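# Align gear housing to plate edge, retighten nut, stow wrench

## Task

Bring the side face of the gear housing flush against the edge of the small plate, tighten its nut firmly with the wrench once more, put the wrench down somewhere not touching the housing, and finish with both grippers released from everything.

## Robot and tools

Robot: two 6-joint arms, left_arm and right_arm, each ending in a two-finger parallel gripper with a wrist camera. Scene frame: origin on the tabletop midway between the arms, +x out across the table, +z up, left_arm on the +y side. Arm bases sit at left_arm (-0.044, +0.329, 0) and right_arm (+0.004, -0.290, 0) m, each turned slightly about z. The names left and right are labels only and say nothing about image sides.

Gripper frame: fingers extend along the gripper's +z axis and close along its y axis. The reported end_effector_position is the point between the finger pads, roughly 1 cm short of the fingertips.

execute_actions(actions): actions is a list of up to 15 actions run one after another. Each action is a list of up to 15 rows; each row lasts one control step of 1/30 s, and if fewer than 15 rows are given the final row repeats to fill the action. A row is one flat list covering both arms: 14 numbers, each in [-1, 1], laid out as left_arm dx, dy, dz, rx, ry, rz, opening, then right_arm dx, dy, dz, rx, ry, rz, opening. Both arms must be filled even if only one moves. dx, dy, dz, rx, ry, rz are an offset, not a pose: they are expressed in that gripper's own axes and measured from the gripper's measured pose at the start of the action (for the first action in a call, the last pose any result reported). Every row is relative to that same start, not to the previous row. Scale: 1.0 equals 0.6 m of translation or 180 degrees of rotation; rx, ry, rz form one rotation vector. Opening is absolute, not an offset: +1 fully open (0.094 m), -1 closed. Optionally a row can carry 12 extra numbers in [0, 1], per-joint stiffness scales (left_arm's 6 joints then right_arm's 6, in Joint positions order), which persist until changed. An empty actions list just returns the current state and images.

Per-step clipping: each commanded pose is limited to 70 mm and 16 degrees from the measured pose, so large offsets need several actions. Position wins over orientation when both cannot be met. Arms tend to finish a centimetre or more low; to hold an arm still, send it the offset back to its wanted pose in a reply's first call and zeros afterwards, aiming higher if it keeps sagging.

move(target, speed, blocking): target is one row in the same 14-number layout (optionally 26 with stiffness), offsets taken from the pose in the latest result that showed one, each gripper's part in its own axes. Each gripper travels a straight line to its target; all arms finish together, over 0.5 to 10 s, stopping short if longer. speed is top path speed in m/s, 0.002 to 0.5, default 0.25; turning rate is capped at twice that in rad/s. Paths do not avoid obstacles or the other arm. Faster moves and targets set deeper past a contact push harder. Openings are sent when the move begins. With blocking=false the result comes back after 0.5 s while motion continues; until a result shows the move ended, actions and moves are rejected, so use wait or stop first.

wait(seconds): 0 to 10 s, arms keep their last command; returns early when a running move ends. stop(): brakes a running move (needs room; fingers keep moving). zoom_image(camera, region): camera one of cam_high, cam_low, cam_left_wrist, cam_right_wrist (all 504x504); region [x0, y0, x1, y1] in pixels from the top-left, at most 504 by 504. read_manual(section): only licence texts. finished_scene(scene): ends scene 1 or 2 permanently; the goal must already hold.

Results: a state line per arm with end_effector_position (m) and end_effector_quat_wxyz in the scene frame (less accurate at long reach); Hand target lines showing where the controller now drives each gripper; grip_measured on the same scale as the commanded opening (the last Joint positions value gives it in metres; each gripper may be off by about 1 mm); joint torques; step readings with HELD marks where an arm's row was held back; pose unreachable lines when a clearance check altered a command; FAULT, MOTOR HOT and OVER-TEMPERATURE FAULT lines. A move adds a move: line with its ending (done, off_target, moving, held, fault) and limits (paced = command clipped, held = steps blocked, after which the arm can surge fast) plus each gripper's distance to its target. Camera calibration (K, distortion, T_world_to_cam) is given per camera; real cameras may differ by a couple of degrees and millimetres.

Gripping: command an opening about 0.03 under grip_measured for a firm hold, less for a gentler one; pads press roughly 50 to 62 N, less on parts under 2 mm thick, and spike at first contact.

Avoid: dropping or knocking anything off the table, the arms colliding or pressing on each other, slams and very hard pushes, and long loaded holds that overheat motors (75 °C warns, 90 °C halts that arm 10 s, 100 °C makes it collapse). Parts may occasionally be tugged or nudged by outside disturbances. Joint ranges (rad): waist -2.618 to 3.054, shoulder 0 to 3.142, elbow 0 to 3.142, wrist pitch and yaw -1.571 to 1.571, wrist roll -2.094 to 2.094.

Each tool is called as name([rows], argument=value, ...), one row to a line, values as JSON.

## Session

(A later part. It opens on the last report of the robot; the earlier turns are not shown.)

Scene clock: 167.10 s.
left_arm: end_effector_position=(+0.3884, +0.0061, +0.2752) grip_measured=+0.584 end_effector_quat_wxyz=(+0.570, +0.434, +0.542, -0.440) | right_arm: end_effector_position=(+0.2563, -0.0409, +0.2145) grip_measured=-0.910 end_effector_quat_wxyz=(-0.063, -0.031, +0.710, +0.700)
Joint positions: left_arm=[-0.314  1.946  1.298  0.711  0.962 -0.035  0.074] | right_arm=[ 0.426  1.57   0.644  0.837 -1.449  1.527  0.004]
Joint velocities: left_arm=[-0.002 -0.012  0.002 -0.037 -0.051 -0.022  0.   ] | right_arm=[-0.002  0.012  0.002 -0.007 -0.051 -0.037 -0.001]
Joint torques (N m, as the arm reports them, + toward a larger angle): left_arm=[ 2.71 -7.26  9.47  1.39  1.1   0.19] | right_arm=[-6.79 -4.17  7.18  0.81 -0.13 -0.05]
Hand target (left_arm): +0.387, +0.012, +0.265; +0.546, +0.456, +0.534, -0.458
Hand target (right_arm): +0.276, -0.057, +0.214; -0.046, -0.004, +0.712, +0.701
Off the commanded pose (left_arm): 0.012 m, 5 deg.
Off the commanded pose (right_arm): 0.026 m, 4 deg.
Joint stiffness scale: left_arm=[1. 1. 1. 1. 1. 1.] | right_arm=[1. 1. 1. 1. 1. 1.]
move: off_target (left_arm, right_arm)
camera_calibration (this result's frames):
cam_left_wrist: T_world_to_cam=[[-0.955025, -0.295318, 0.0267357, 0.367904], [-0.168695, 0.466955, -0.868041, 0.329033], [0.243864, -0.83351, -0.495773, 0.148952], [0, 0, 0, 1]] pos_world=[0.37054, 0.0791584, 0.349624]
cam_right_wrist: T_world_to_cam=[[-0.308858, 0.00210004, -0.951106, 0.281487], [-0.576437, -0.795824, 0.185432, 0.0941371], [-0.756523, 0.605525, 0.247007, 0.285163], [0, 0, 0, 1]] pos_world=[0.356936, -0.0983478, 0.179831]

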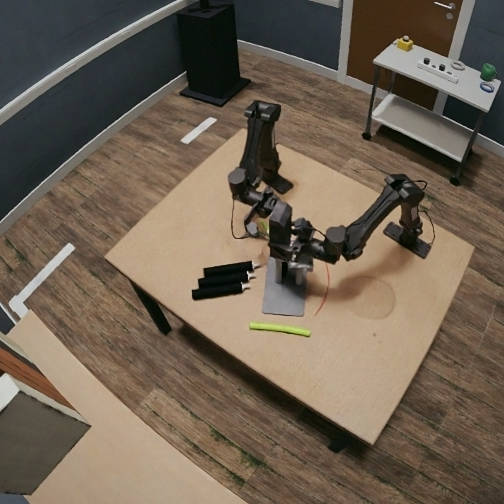

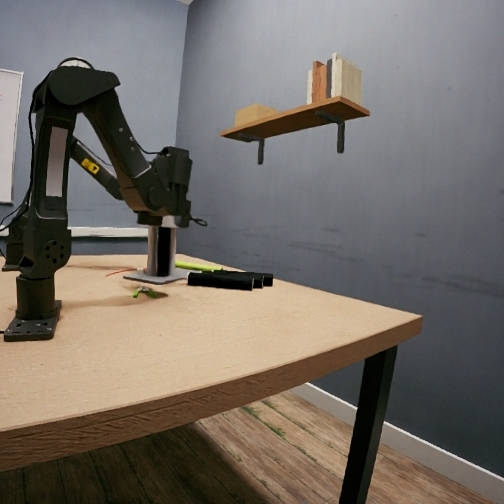

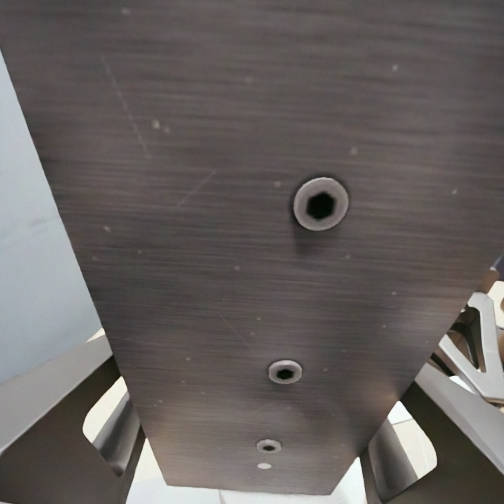

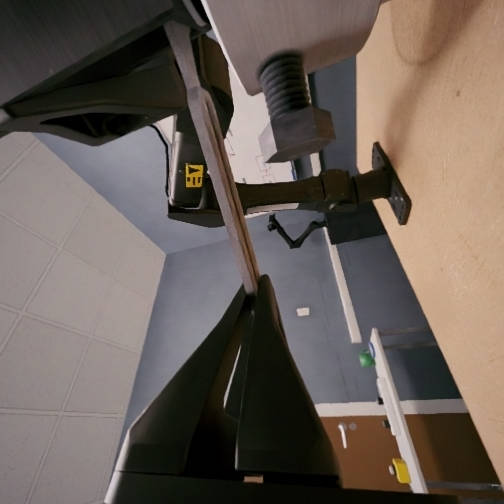

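move(target=[0.02,0,-0.008,0.025,0,0,0.5,-0.02,-0.002,-0.05,0,-0.02,0,-1], speed=0.02)

zoom_image(camera="cam_right_wrist", region=[110,0,260,120])

Scene clock: 169.53 s.
left_arm: end_effector_position=(+0.3897, +0.0048, +0.2754) grip_measured=+0.584 end_effector_quat_wxyz=(+0.574, +0.431, +0.537, -0.443) | right_arm: end_effector_position=(+0.2616, -0.0501, +0.2135) grip_measured=-0.910 end_effector_quat_wxyz=(-0.053, -0.028, +0.710, +0.701)
Joint positions: left_arm=[-0.316  1.961  1.298  0.754  0.96  -0.057  0.074] | right_arm=[ 0.391  1.57   0.644  0.822 -1.466  1.503  0.004]
Joint velocities: left_arm=[-0.022  0.017  0.002 -0.051  0.037  0.037 -0.001] | right_arm=[ 0.002  0.007 -0.007 -0.066  0.11   0.037  0.   ]
Joint torques (N m, as the arm reports them, + toward a larger angle): left_arm=[ 2.76 -7.23  8.56  1.64  1.08  0.12] | right_arm=[-6.72 -5.43  5.49  0.83 -0.29 -0.09]
Hand target (left_arm): +0.388, +0.011, +0.263; +0.554, +0.454, +0.525, -0.460
Hand target (right_arm): +0.272, -0.068, +0.213; -0.040, -0.009, +0.711, +0.702
Off the commanded pose (left_arm): 0.014 m, 5 deg.
Off the commanded pose (right_arm): 0.022 m, 3 deg.
Joint stiffness scale: left_arm=[1. 1. 1. 1. 1. 1.] | right_arm=[1. 1. 1. 1. 1. 1.]
move: off_target (left_arm, right_arm)
camera_calibration (this result's frames):
cam_left_wrist: T_world_to_cam=[[-0.955458, -0.293933, 0.0265321, 0.368948], [-0.163763, 0.453233, -0.87622, 0.330481], [0.245525, -0.841536, -0.481181, 0.142992], [0, 0, 0, 1]] pos_world=[0.371527, 0.0789935, 0.34859]
cam_right_wrist: T_world_to_cam=[[-0.300195, 0.00828563, -0.953842, 0.280816], [-0.591511, -0.786101, 0.179333, 0.095842], [-0.74833, 0.618043, 0.240884, 0.294747], [0, 0, 0, 1]] pos_world=[0.361559, -0.109151, 0.179667]

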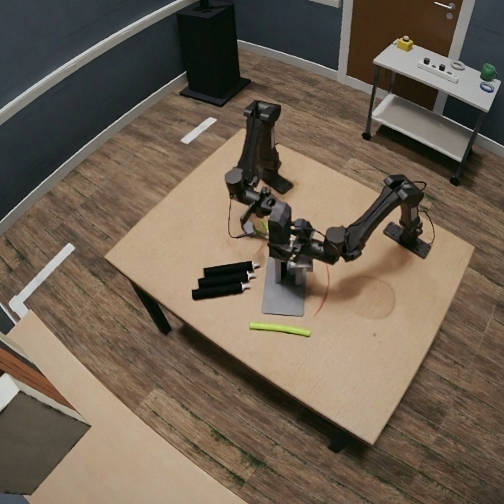

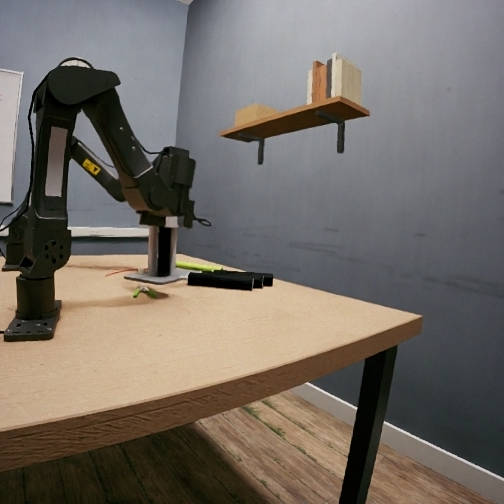

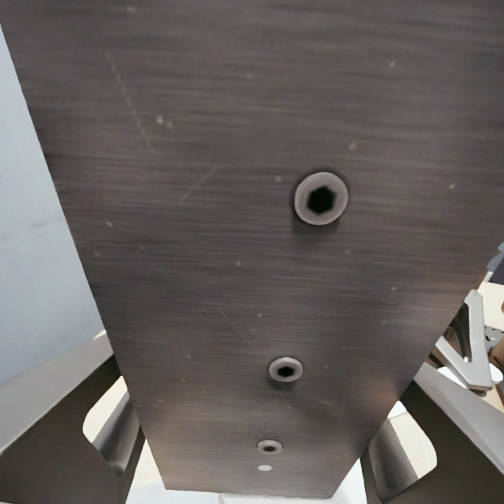

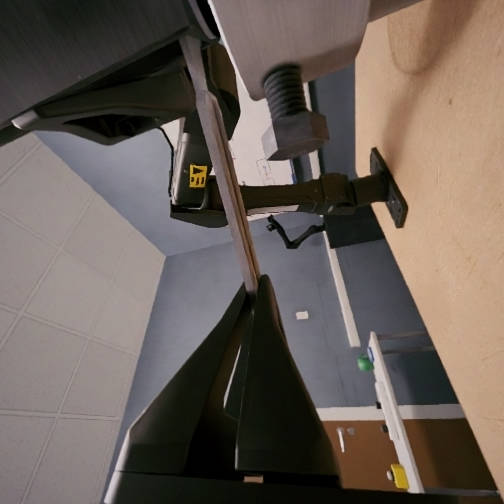

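Region (110, 0, 260, 120) of cam_right_wrist's 504x504 image, scaled by 3.360, with more detail than that image has; it fills the top 403 rows of this view, and the rest is white.

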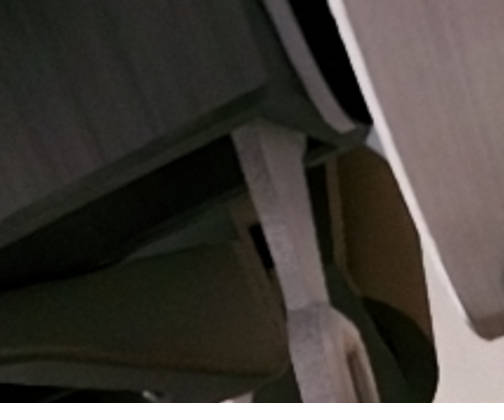

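Turning (5° along the arc). Continue.

move(target=[0.02,0,-0.01,0.025,0,0,0.5,-0.03,0,-0.05,0,-0.03,0,-1], speed=0.02)

Scene clock: 172.27 s.
left_arm: end_effector_position=(+0.3898, +0.0037, +0.2751) grip_measured=+0.584 end_effector_quat_wxyz=(+0.577, +0.429, +0.528, -0.452) | right_arm: end_effector_position=(+0.2740, -0.0669, +0.2126) grip_measured=-0.910 end_effector_quat_wxyz=(-0.033, -0.012, +0.711, +0.702)
Joint positions: left_arm=[-0.316  1.981  1.298  0.815  0.972 -0.09   0.074] | right_arm=[ 0.328  1.57   0.644  0.808 -1.478  1.484  0.004]
Joint velocities: left_arm=[-0.012 -0.012 -0.007 -0.037  0.066 -0.081  0.001] | right_arm=[-0.007 -0.002 -0.007 -0.022  0.037  0.022 -0.001]
Joint torques (N m, as the arm reports them, + toward a larger angle): left_arm=[ 2.81 -7.48  8.32  1.52  0.95  0.08] | right_arm=[-3.92 -5.39  5.91  0.86 -0.05 -0.09]
Hand target (left_arm): +0.389, +0.010, +0.263; +0.558, +0.451, +0.520, -0.464
Hand target (right_arm): +0.283, -0.077, +0.213; -0.020, +0.005, +0.712, +0.702
Off the commanded pose (left_arm): 0.014 m, 4 deg.
Off the commanded pose (right_arm): 0.014 m, 2 deg.
Joint stiffness scale: left_arm=[1. 1. 1. 1. 1. 1.] | right_arm=[1. 1. 1. 1. 1. 1.]
move: off_target (left_arm, right_arm)
camera_calibration (this result's frames):
cam_left_wrist: T_world_to_cam=[[-0.959363, -0.280829, 0.0275239, 0.369926], [-0.153351, 0.437009, -0.886288, 0.329528], [0.236868, -0.854493, -0.462316, 0.140185], [0, 0, 0, 1]] pos_world=[0.372221, 0.0796666, 0.346684]
cam_right_wrist: T_world_to_cam=[[-0.293978, 0.0239945, -0.955511, 0.283492], [-0.632092, -0.754753, 0.17552, 0.104189], [-0.716964, 0.65557, 0.237048, 0.309391], [0, 0, 0, 1]] pos_world=[0.37102, -0.130993, 0.179252]

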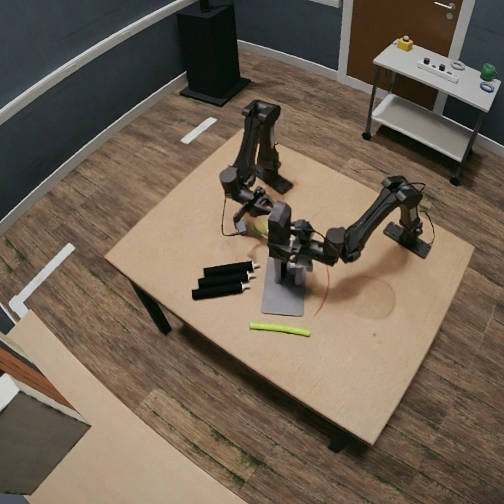

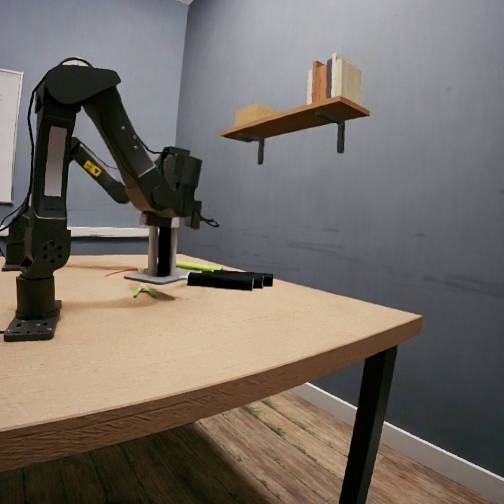

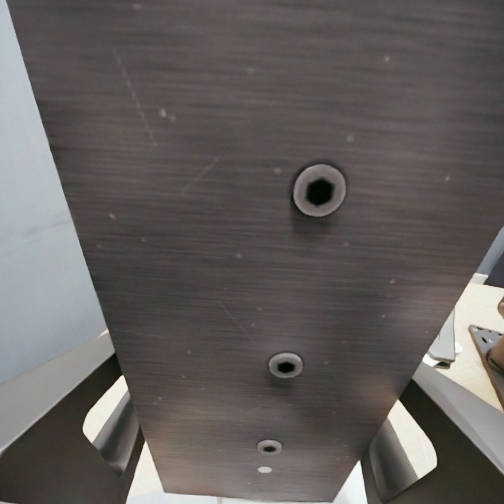

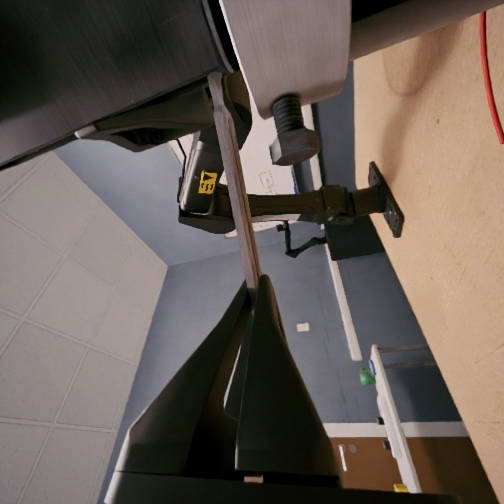

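Loosening; torque dropping. Now at 42°.

move(target=[0.015,0,-0.005,0.01,0,0,0.5,-0.04,0.004,-0.035,0,-0.03,0,-1], speed=0.02)

Scene clock: 174.93 s.
left_arm: end_effector_position=(+0.3896, +0.0032, +0.2757) grip_measured=+0.584 end_effector_quat_wxyz=(+0.579, +0.428, +0.525, -0.454) | right_arm: end_effector_position=(+0.2803, -0.0737, +0.2125) grip_measured=-0.910 end_effector_quat_wxyz=(-0.023, -0.002, +0.711, +0.703)
Joint positions: left_arm=[-0.316  1.987  1.298  0.835  0.974 -0.102  0.074] | right_arm=[ 0.303  1.57   0.644  0.808 -1.474  1.484  0.004]
Joint velocities: left_arm=[-0.007 -0.027 -0.012 -0.051  0.066 -0.051 -0.001] | right_arm=[ 0.012  0.002  0.007 -0.051  0.037 -0.022  0.   ]
Joint torques (N m, as the arm reports them, + toward a larger angle): left_arm=[ 1.24 -8.27  6.88  1.71  0.38  0.04] | right_arm=[-4.82 -4.1   7.64  0.98  0.11  0.02]
Hand target (left_arm): +0.389, +0.006, +0.266; +0.570, +0.438, +0.521, -0.460
Hand target (right_arm): +0.299, -0.086, +0.214; +0.000, +0.021, +0.711, +0.702
Off the commanded pose (left_arm): 0.010 m, 2 deg.
Off the commanded pose (right_arm): 0.023 m, 4 deg.
Joint stiffness scale: left_arm=[1. 1. 1. 1. 1. 1.] | right_arm=[1. 1. 1. 1. 1. 1.]
move: off_target (right_arm)
camera_calibration (this result's frames):
cam_left_wrist: T_world_to_cam=[[-0.960428, -0.277184, 0.0273222, 0.370027], [-0.149612, 0.430668, -0.890023, 0.329838], [0.234933, -0.858891, -0.455096, 0.138794], [0, 0, 0, 1]] pos_world=[0.372125, 0.0797232, 0.346618]
cam_right_wrist: T_world_to_cam=[[-0.293086, 0.0321418, -0.955546, 0.285776], [-0.653976, -0.735797, 0.175838, 0.110477], [-0.697436, 0.676439, 0.236672, 0.314538], [0, 0, 0, 1]] pos_world=[0.375376, -0.140662, 0.179204]

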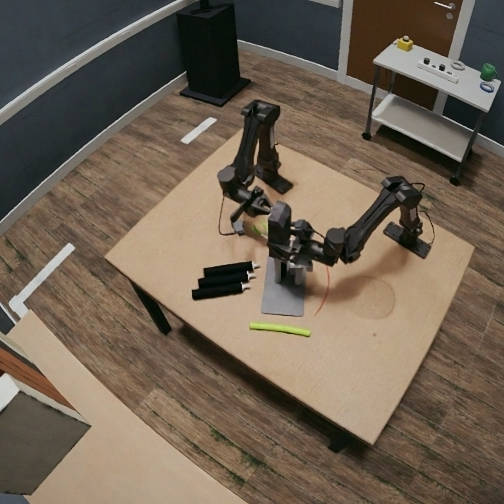

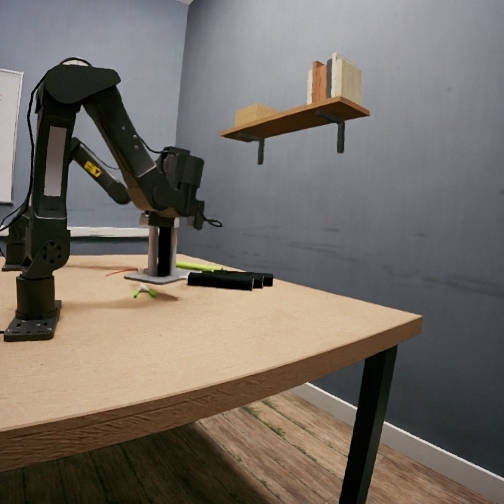

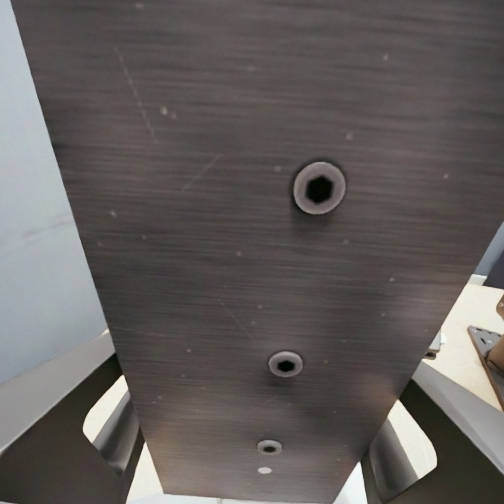

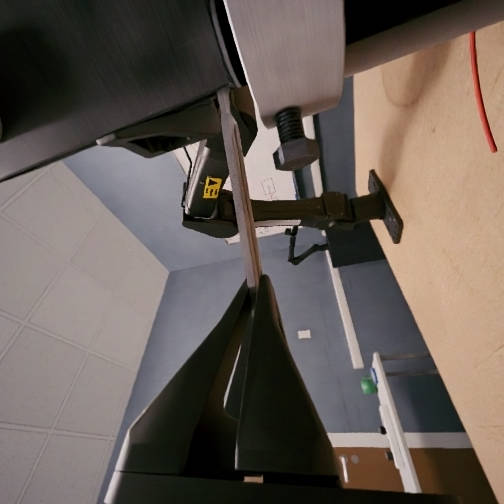

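move(target=[0,0.004,-0.007,-0.07,0,0,0.5,0,0,0,0,0,0,-1], speed=0.03)

Scene clock: 178.93 s.
left_arm: end_effector_position=(+0.3919, +0.0080, +0.2759) grip_measured=+0.584 end_effector_quat_wxyz=(+0.619, +0.375, +0.563, -0.400) | right_arm: end_effector_position=(+0.2794, -0.0725, +0.2125) grip_measured=-0.910 end_effector_quat_wxyz=(-0.024, -0.003, +0.711, +0.703)
Joint positions: left_arm=[-0.356  1.898  1.178  0.837  0.746 -0.066  0.074] | right_arm=[ 0.308  1.57   0.644  0.808 -1.474  1.484  0.004]
Joint velocities: left_arm=[-0.007 -0.002 -0.002 -0.022  0.022  0.007  0.001] | right_arm=[-0.012 -0.002 -0.012  0.007  0.051  0.022  0.   ]
Joint torques (N m, as the arm reports them, + toward a larger angle): left_arm=[ -1.15 -10.48   5.2    1.7   -0.47  -0.07] | right_arm=[-0.35 -5.05  5.62  1.05 -0.1   0.  ]
Hand target (left_arm): +0.391, +0.008, +0.275; +0.622, +0.363, +0.571, -0.394
Hand target (right_arm): +0.280, -0.074, +0.212; -0.023, -0.002, +0.711, +0.703
Off the commanded pose (left_arm): 0.001 m, 2 deg.
Off the commanded pose (right_arm): 0.001 m, 0 deg.
Joint stiffness scale: left_arm=[1. 1. 1. 1. 1. 1.] | right_arm=[1. 1. 1. 1. 1. 1.]
move: done
camera_calibration (this result's frames):
cam_left_wrist: T_world_to_cam=[[-0.891244, -0.452363, 0.0324329, 0.346486], [-0.230325, 0.38986, -0.891605, 0.360674], [0.390685, -0.802108, -0.451651, 0.0800497], [0, 0, 0, 1]] pos_world=[0.360602, 0.0803337, 0.346495]
cam_right_wrist: T_world_to_cam=[[-0.293219, 0.0309117, -0.955546, 0.28542], [-0.650882, -0.738535, 0.175838, 0.10967], [-0.700268, 0.673507, 0.236672, 0.313699], [0, 0, 0, 1]] pos_world=[0.374746, -0.139106, 0.179204]

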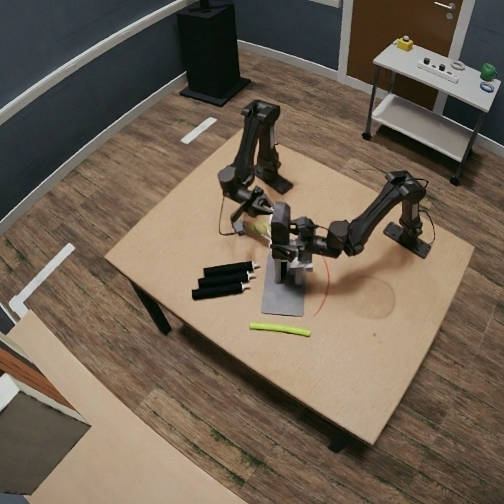

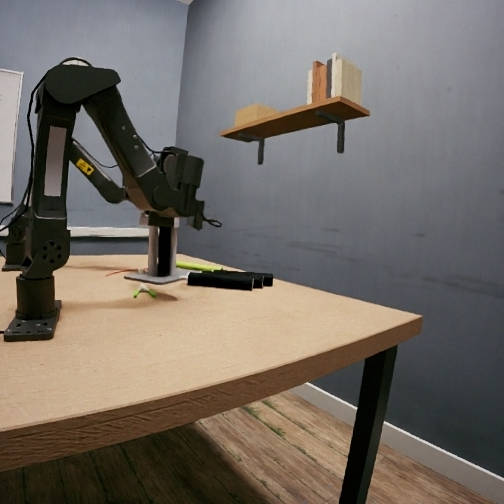

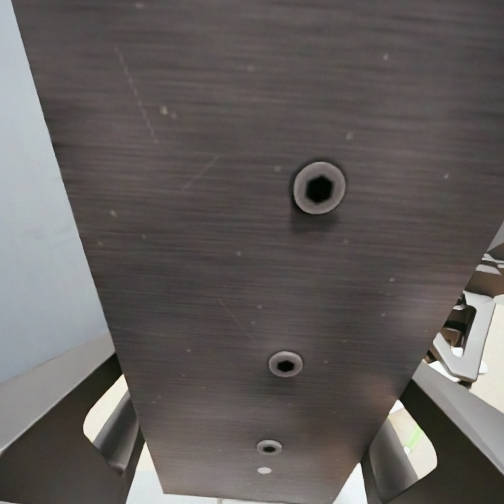

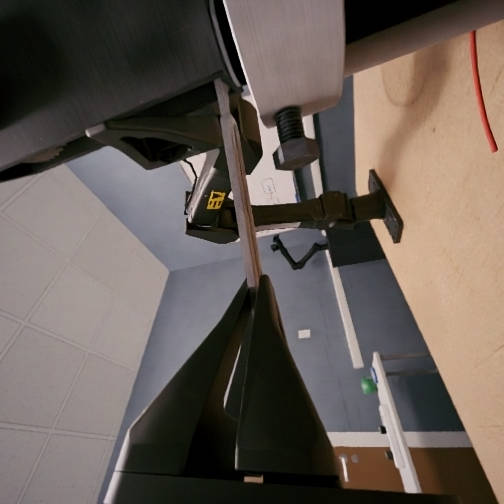

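move(target=[0,0.003,-0.006,-0.06,0,0,0.5,0,0,0,0,0,0,-1], speed=0.03)

move(target=[-0.015,0,0,0,0,0,1,0,0,0,0,0,0,-1])

move(target=[-0.03,0,-0.04,0,0.04,0,1,0,0,0,0,0,0,-1], speed=0.04)

Scene clock: 182.43 s.
left_arm: end_effector_position=(+0.3927, +0.0120, +0.2759) grip_measured=+0.584 end_effector_quat_wxyz=(+0.648, +0.328, +0.590, -0.352) | right_arm: end_effector_position=(+0.2794, -0.0725, +0.2125) grip_measured=-0.910 end_effector_quat_wxyz=(-0.024, -0.003, +0.711, +0.703)
Joint positions: left_arm=[-0.403  1.836  1.097  0.842  0.545 -0.043  0.074] | right_arm=[ 0.308  1.57   0.644  0.808 -1.474  1.484  0.004]
Joint velocities: left_arm=[-0.027  0.002 -0.002  0.007 -0.007  0.037 -0.001] | right_arm=[ 0.002  0.012 -0.002 -0.022 -0.022 -0.007  0.   ]
Joint torques (N m, as the arm reports them, + toward a larger angle): left_arm=[-1.41 -9.66  5.66  1.82 -0.54 -0.04] | right_arm=[ 0.09 -5.02  5.7   1.05 -0.11  0.01]
Hand target (left_arm): +0.392, +0.012, +0.275; +0.651, +0.315, +0.598, -0.345
Hand target (right_arm): +0.279, -0.073, +0.212; -0.024, -0.003, +0.711, +0.703
Off the commanded pose (left_arm): 0.001 m, 2 deg.
Off the commanded pose (right_arm): 0.000 m, 0 deg.
Joint stiffness scale: left_arm=[1. 1. 1. 1. 1. 1.] | right_arm=[1. 1. 1. 1. 1. 1.]
move: done
camera_calibration (this result's frames):
cam_left_wrist: T_world_to_cam=[[-0.810511, -0.584598, 0.0362892, 0.317727], [-0.2896, 0.346119, -0.892375, 0.383303], [0.50912, -0.73379, -0.449833, 0.0351202], [0, 0, 0, 1]] pos_world=[0.350645, 0.0788445, 0.346319]
cam_right_wrist: T_world_to_cam=[[-0.293219, 0.0309117, -0.955546, 0.28542], [-0.650882, -0.738535, 0.175838, 0.10967], [-0.700268, 0.673507, 0.236672, 0.313699], [0, 0, 0, 1]] pos_world=[0.374746, -0.139106, 0.179204]

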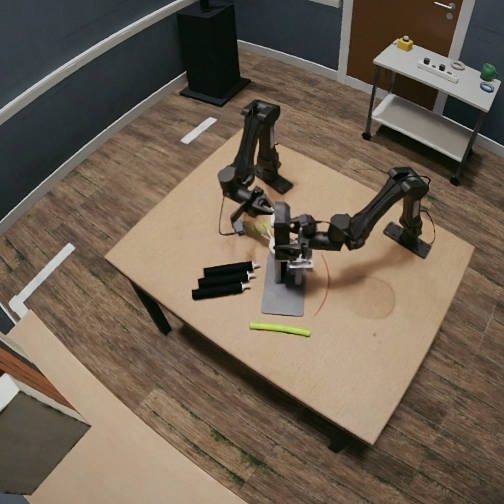

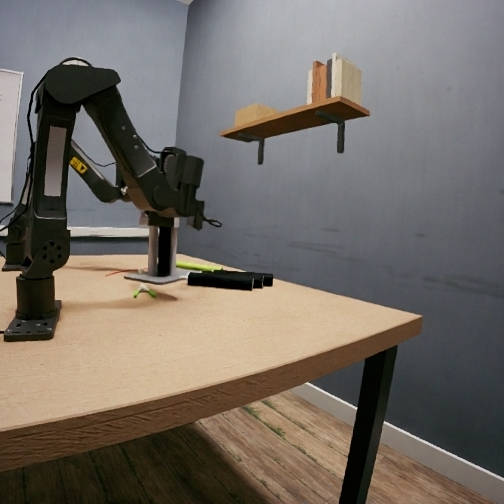

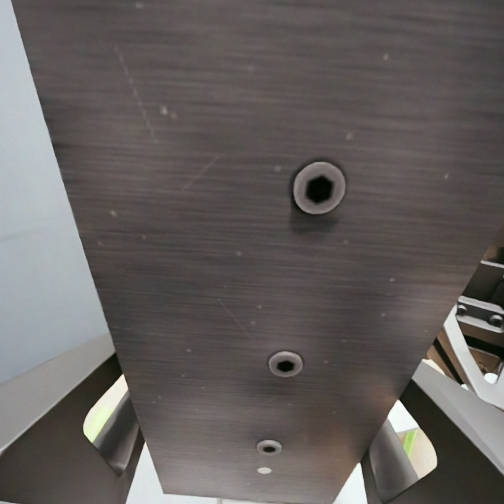

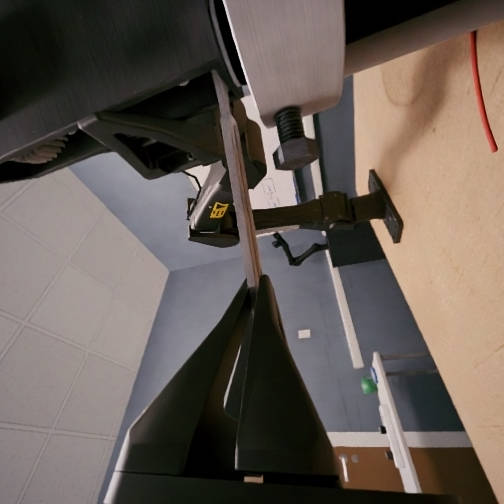

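Scene clock: 183.13 s.
left_arm: end_effector_position=(+0.3931, +0.0116, +0.2688) grip_measured=+1.000 end_effector_quat_wxyz=(+0.637, +0.328, +0.601, -0.352) | right_arm: end_effector_position=(+0.2794, -0.0725, +0.2125) grip_measured=-0.910 end_effector_quat_wxyz=(-0.024, -0.003, +0.711, +0.703)
Joint positions: left_arm=[-0.403  1.836  1.097  0.81   0.546 -0.043  0.094] | right_arm=[ 0.308  1.57   0.644  0.808 -1.474  1.484  0.004]
Joint velocities: left_arm=[ 0.022  0.007  0.007 -0.081 -0.022  0.022  0.   ] | right_arm=[-0.032  0.007  0.007 -0.007 -0.022 -0.066  0.   ]
Joint torques (N m, as the arm reports them, + toward a larger angle): left_arm=[ -0.05 -10.34   8.29   1.83   0.01   0.01] | right_arm=[ 0.03 -5.04  5.67  1.05 -0.11  0.  ]
Hand target (left_arm): +0.392, +0.013, +0.285; +0.648, +0.328, +0.590, -0.352
Hand target (right_arm): +0.279, -0.073, +0.212; -0.024, -0.003, +0.711, +0.703
Off the commanded pose (left_arm): 0.016 m, 2 deg.
Off the commanded pose (right_arm): 0.000 m, 0 deg.
Joint stiffness scale: left_arm=[1. 1. 1. 1. 1. 1.] | right_arm=[1. 1. 1. 1. 1. 1.]
move: off_target (left_arm)
camera_calibration (this result's frames):
cam_left_wrist: T_world_to_cam=[[-0.809702, -0.584634, 0.0508531, 0.313907], [-0.314485, 0.359121, -0.87871, 0.383157], [0.495461, -0.727486, -0.47464, 0.0434035], [0, 0, 0, 1]] pos_world=[0.353164, 0.0774961, 0.341322]
cam_right_wrist: T_world_to_cam=[[-0.293219, 0.0309117, -0.955546, 0.28542], [-0.650882, -0.738535, 0.175838, 0.10967], [-0.700268, 0.673507, 0.236672, 0.313699], [0, 0, 0, 1]] pos_world=[0.374746, -0.139106, 0.179204]

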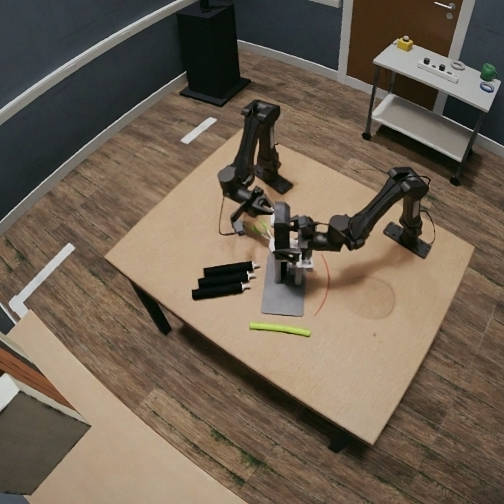

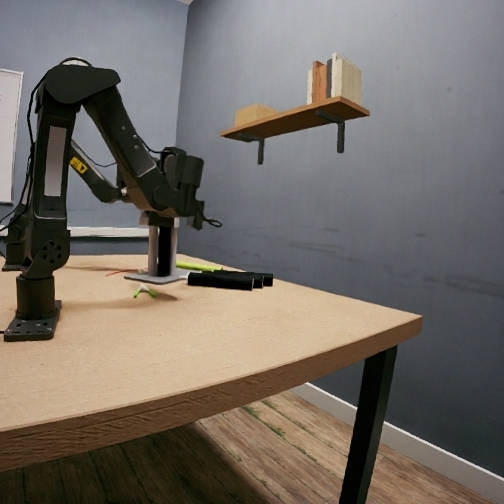

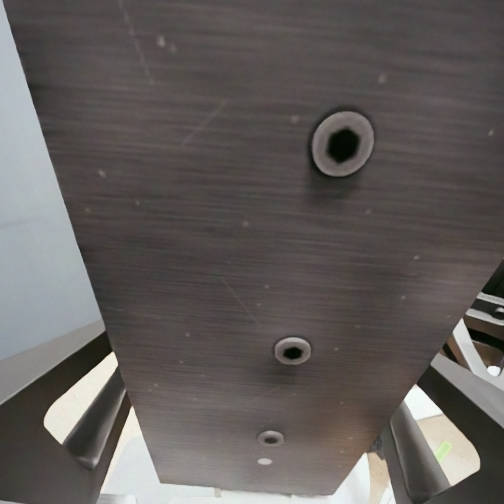

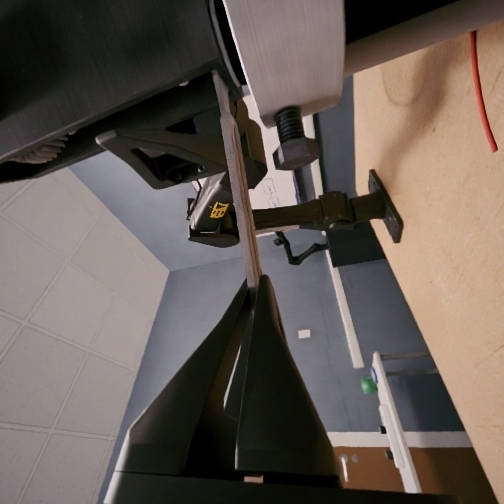

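Scene clock: 185.17 s.
left_arm: end_effector_position=(+0.3793, +0.0303, +0.2596) grip_measured=+1.000 end_effector_quat_wxyz=(+0.578, +0.346, +0.659, -0.334) | right_arm: end_effector_position=(+0.2794, -0.0725, +0.2125) grip_measured=-0.910 end_effector_quat_wxyz=(-0.024, -0.003, +0.711, +0.703)
Joint positions: left_arm=[-0.373  1.71   1.097  0.483  0.575  0.031  0.094] | right_arm=[ 0.308  1.57   0.644  0.808 -1.474  1.484  0.004]
Joint velocities: left_arm=[-0.002 -0.017 -0.012 -0.022 -0.007  0.037  0.   ] | right_arm=[ 0.002 -0.007  0.007 -0.022 -0.022  0.022 -0.   ]
Joint torques (N m, as the arm reports them, + toward a larger angle): left_arm=[  0.58 -10.27   9.62   1.84   0.15   0.11] | right_arm=[ 0.08 -5.05  5.67  1.04 -0.1   0.  ]
Hand target (left_arm): +0.379, +0.033, +0.285; +0.598, +0.350, +0.640, -0.331
Hand target (right_arm): +0.279, -0.073, +0.212; -0.024, -0.003, +0.711, +0.703
Off the commanded pose (left_arm): 0.026 m, 3 deg.
Off the commanded pose (right_arm): 0.000 m, 0 deg.
Joint stiffness scale: left_arm=[1. 1. 1. 1. 1. 1.] | right_arm=[1. 1. 1. 1. 1. 1.]
move: off_target (left_arm)
camera_calibration (this result's frames):
cam_left_wrist: T_world_to_cam=[[-0.803307, -0.590942, 0.0740678, 0.305923], [-0.413792, 0.46435, -0.783043, 0.37371], [0.428339, -0.659672, -0.617542, 0.12], [0, 0, 0, 1]] pos_world=[0.348988, 0.0864114, 0.344076]
cam_right_wrist: T_world_to_cam=[[-0.293219, 0.0309117, -0.955546, 0.28542], [-0.650882, -0.738535, 0.175838, 0.10967], [-0.700268, 0.673507, 0.236672, 0.313699], [0, 0, 0, 1]] pos_world=[0.374746, -0.139106, 0.179204]

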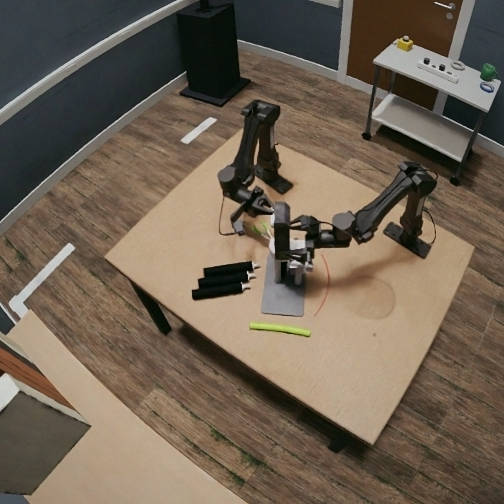

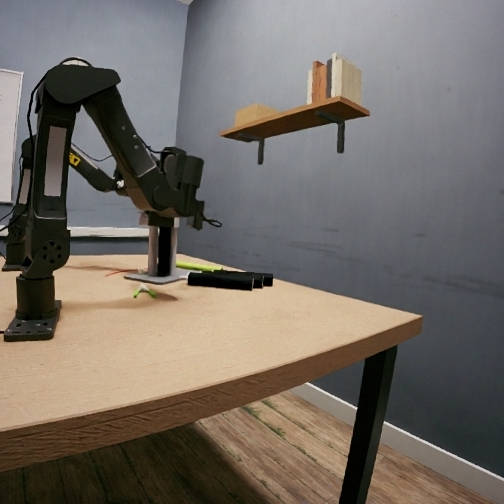

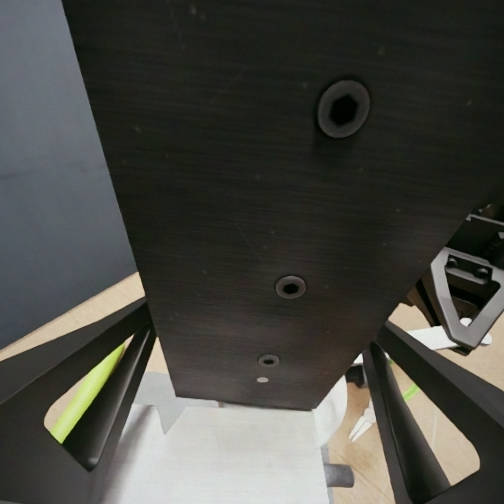

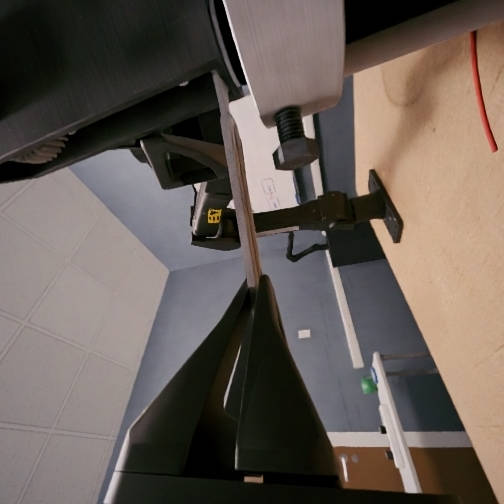

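move(target=[-0.04,0,0.035,0,-0.01,0.012,1,0,0,0,0,0,0,-1], speed=0.03)

move(target=[-0.02,0,0,0,0,0,0.5,0,0,0,0,0,0,-1])

move(target=[0,0.001,-0.002,-0.03,0,0,0.5,0,0,0,0,0,0,-1], speed=0.02)

zoom_image(camera="cam_left_wrist", region=[110,380,360,504])

Scene clock: 186.67 s.
left_arm: end_effector_position=(+0.3898, +0.0157, +0.2650) grip_measured=+1.000 end_effector_quat_wxyz=(+0.581, +0.350, +0.656, -0.330) | right_arm: end_effector_position=(+0.2794, -0.0725, +0.2125) grip_measured=-0.910 end_effector_quat_wxyz=(-0.024, -0.003, +0.711, +0.703)
Joint positions: left_arm=[-0.397  1.76   1.176  0.459  0.551  0.039  0.094] | right_arm=[ 0.308  1.57   0.644  0.808 -1.474  1.484  0.004]
Joint velocities: left_arm=[-0.007  0.007  0.002 -0.022  0.037  0.022  0.   ] | right_arm=[ 0.002  0.007 -0.002  0.007  0.007  0.037  0.001]
Joint torques (N m, as the arm reports them, + toward a larger angle): left_arm=[-0.9  -8.5  10.71  1.83  0.02  0.03] | right_arm=[ 0.03 -4.99  5.65  1.03 -0.1   0.  ]
Hand target (left_arm): +0.392, +0.012, +0.281; +0.595, +0.353, +0.643, -0.328
Hand target (right_arm): +0.279, -0.073, +0.212; -0.024, -0.003, +0.711, +0.703
Off the commanded pose (left_arm): 0.017 m, 2 deg.
Off the commanded pose (right_arm): 0.000 m, 0 deg.
Joint stiffness scale: left_arm=[1. 1. 1. 1. 1. 1.] | right_arm=[1. 1. 1. 1. 1. 1.]
move: off_target (left_arm)
camera_calibration (this result's frames):
cam_left_wrist: T_world_to_cam=[[-0.804469, -0.59077, 0.0618112, 0.308986], [-0.404177, 0.468163, -0.785789, 0.385989], [0.435283, -0.657125, -0.615398, 0.105858], [0, 0, 0, 1]] pos_world=[0.358499, 0.0713961, 0.349352]
cam_right_wrist: T_world_to_cam=[[-0.293219, 0.0309117, -0.955546, 0.28542], [-0.650882, -0.738535, 0.175838, 0.10967], [-0.700268, 0.673507, 0.236672, 0.313699], [0, 0, 0, 1]] pos_world=[0.374746, -0.139106, 0.179204]

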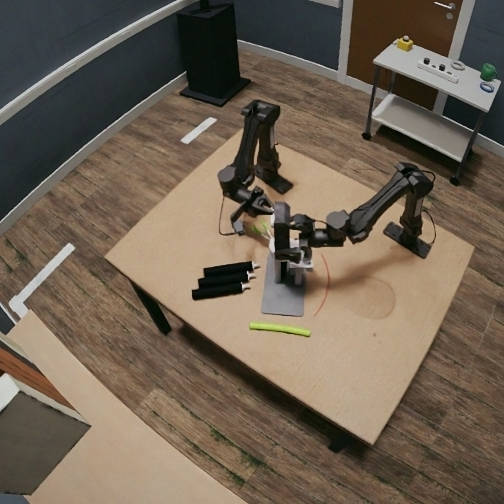

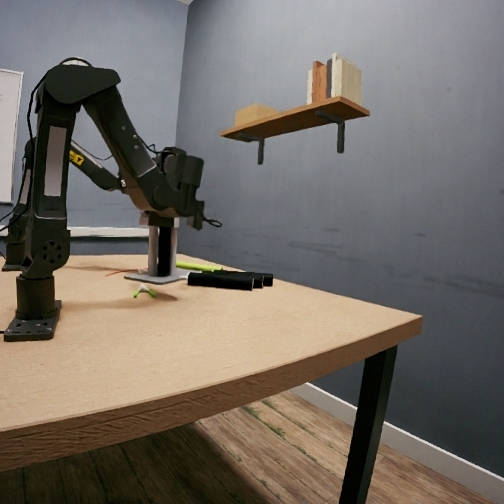

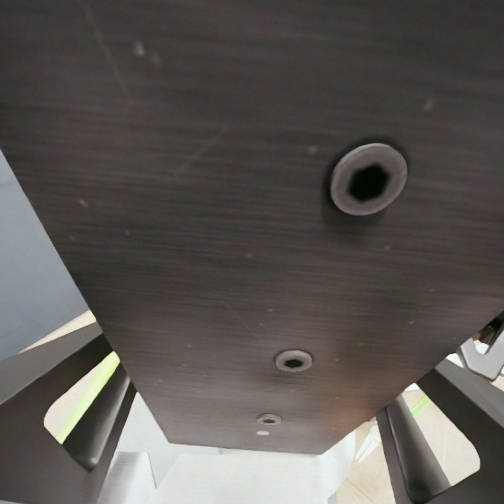

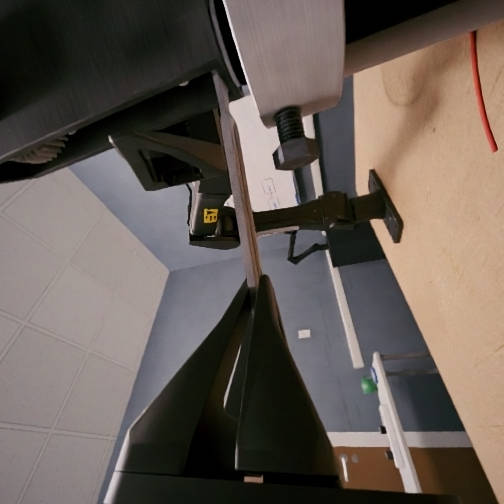

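Scene clock: 187.37 s.
left_arm: end_effector_position=(+0.3899, +0.0156, +0.2643) grip_measured=+0.592 end_effector_quat_wxyz=(+0.581, +0.351, +0.657, -0.328) | right_arm: end_effector_position=(+0.2794, -0.0725, +0.2125) grip_measured=-0.910 end_effector_quat_wxyz=(-0.024, -0.003, +0.711, +0.703)
Joint positions: left_arm=[-0.398  1.761  1.176  0.457  0.549  0.044  0.075] | right_arm=[ 0.308  1.57   0.644  0.808 -1.474  1.484  0.004]
Joint velocities: left_arm=[-0.022  0.012  0.017  0.022 -0.051  0.022 -0.001] | right_arm=[ 0.007 -0.002 -0.007 -0.007  0.022  0.007  0.001]
Joint torques (N m, as the arm reports them, + toward a larger angle): left_arm=[-0.09 -9.33 10.38  1.47  0.09 -0.06] | right_arm=[ 0.04 -4.98  5.68  1.04 -0.11  0.01]
Hand target (left_arm): +0.390, +0.015, +0.277; +0.582, +0.350, +0.656, -0.331
Hand target (right_arm): +0.279, -0.073, +0.212; -0.024, -0.003, +0.711, +0.703
Off the commanded pose (left_arm): 0.013 m, 0 deg.
Off the commanded pose (right_arm): 0.000 m, 0 deg.
Joint stiffness scale: left_arm=[1. 1. 1. 1. 1. 1.] | right_arm=[1. 1. 1. 1. 1. 1.]
move: off_target (left_arm)
camera_calibration (this result's frames):
cam_left_wrist: T_world_to_cam=[[-0.804092, -0.591754, 0.0571317, 0.310149], [-0.402608, 0.471315, -0.784709, 0.384561], [0.437428, -0.65398, -0.617225, 0.104898], [0, 0, 0, 1]] pos_world=[0.358331, 0.0708834, 0.348795]
cam_right_wrist: T_world_to_cam=[[-0.293219, 0.0309117, -0.955546, 0.28542], [-0.650882, -0.738535, 0.175838, 0.10967], [-0.700268, 0.673507, 0.236672, 0.313699], [0, 0, 0, 1]] pos_world=[0.374746, -0.139106, 0.179204]

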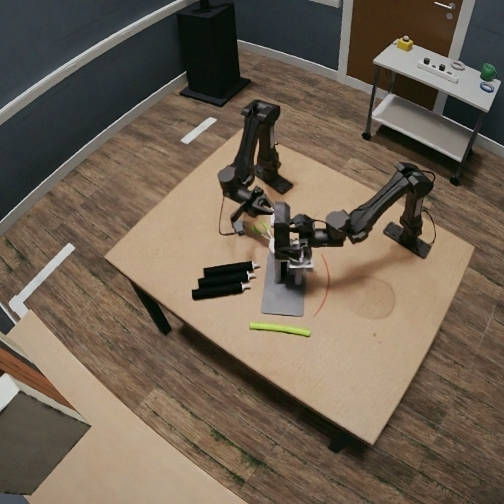

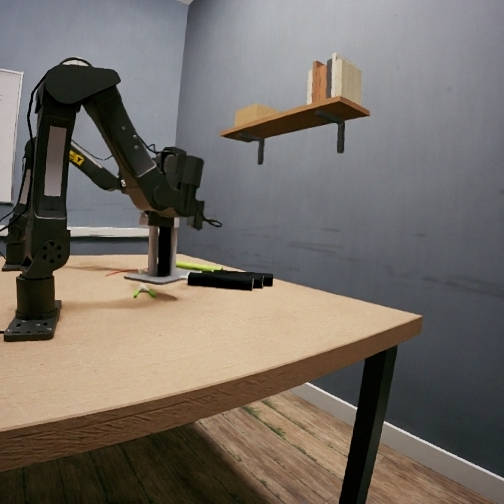

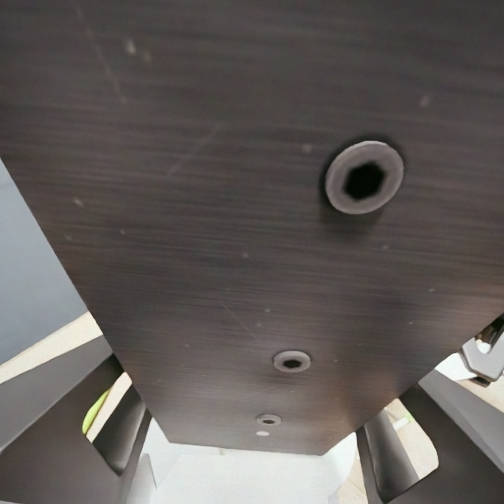

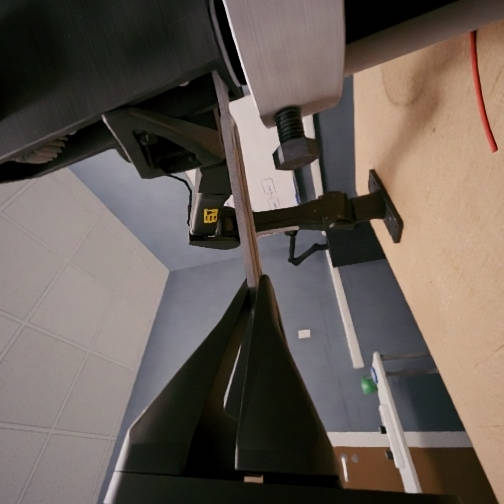

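Scene clock: 189.93 s.
left_arm: end_effector_position=(+0.3902, +0.0163, +0.2638) grip_measured=+0.589 end_effector_quat_wxyz=(+0.592, +0.332, +0.666, -0.309) | right_arm: end_effector_position=(+0.2794, -0.0725, +0.2125) grip_measured=-0.910 end_effector_quat_wxyz=(-0.024, -0.003, +0.711, +0.703)
Joint positions: left_arm=[-0.421  1.742  1.15   0.47   0.465  0.036  0.075] | right_arm=[ 0.308  1.57   0.644  0.808 -1.474  1.484  0.004]
Joint velocities: left_arm=[-0.012  0.007  0.007 -0.007 -0.037 -0.007 -0.   ] | right_arm=[-0.007 -0.012 -0.017 -0.037  0.051 -0.007 -0.   ]
Joint torques (N m, as the arm reports them, + toward a larger angle): left_arm=[-1.33 -9.15  6.44  1.88 -0.41  0.03] | right_arm=[ 0.06 -5.04  5.73  1.04 -0.09  0.02]
Hand target (left_arm): +0.390, +0.017, +0.264; +0.597, +0.324, +0.671, -0.297
Hand target (right_arm): +0.279, -0.073, +0.212; -0.024, -0.003, +0.711, +0.703
Off the commanded pose (left_arm): 0.001 m, 2 deg.
Off the commanded pose (right_arm): 0.000 m, 0 deg.
Joint stiffness scale: left_arm=[1. 1. 1. 1. 1. 1.] | right_arm=[1. 1. 1. 1. 1. 1.]
move: done
camera_calibration (this result's frames):
cam_left_wrist: T_world_to_cam=[[-0.766733, -0.639728, 0.0535568, 0.297962], [-0.428332, 0.447655, -0.784944, 0.394446], [0.478175, -0.624782, -0.617248, 0.0886173], [0, 0, 0, 1]] pos_world=[0.355037, 0.0694055, 0.348359]
cam_right_wrist: T_world_to_cam=[[-0.293219, 0.0309117, -0.955546, 0.28542], [-0.650882, -0.738535, 0.175838, 0.10967], [-0.700268, 0.673507, 0.236672, 0.313699], [0, 0, 0, 1]] pos_world=[0.374746, -0.139106, 0.179204]

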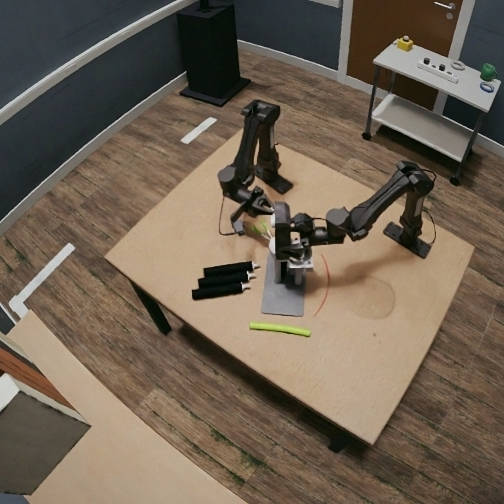

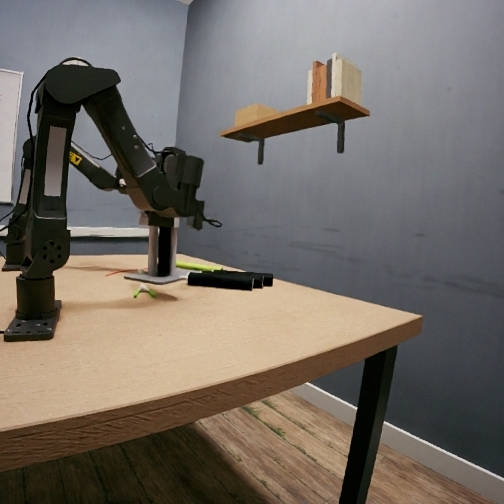

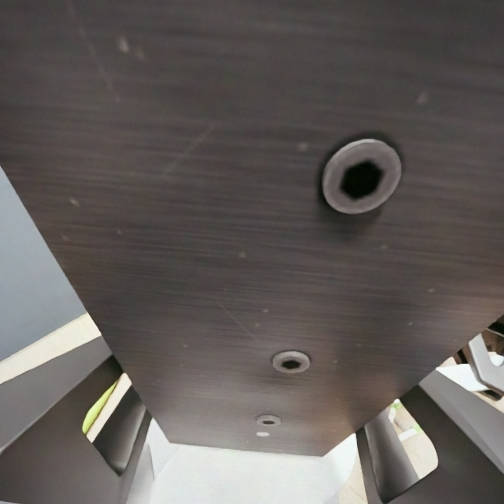

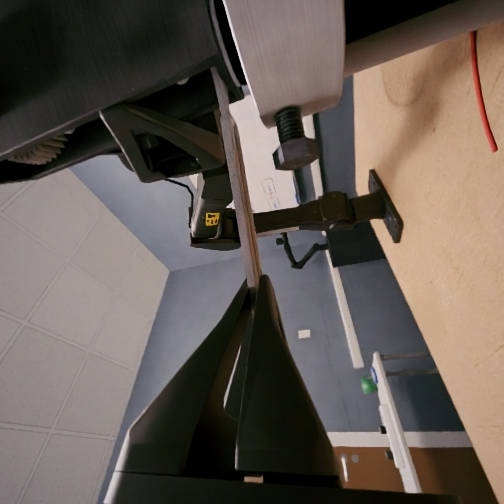

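Region (110, 380, 360, 504) of cam_left_wrist's 504x504 image, scaled by 2.016, with more detail than that image has; it fills the top 250 rows of this view, and the rest is white.

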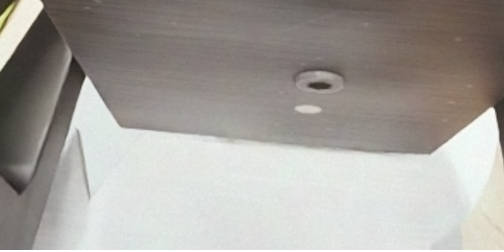

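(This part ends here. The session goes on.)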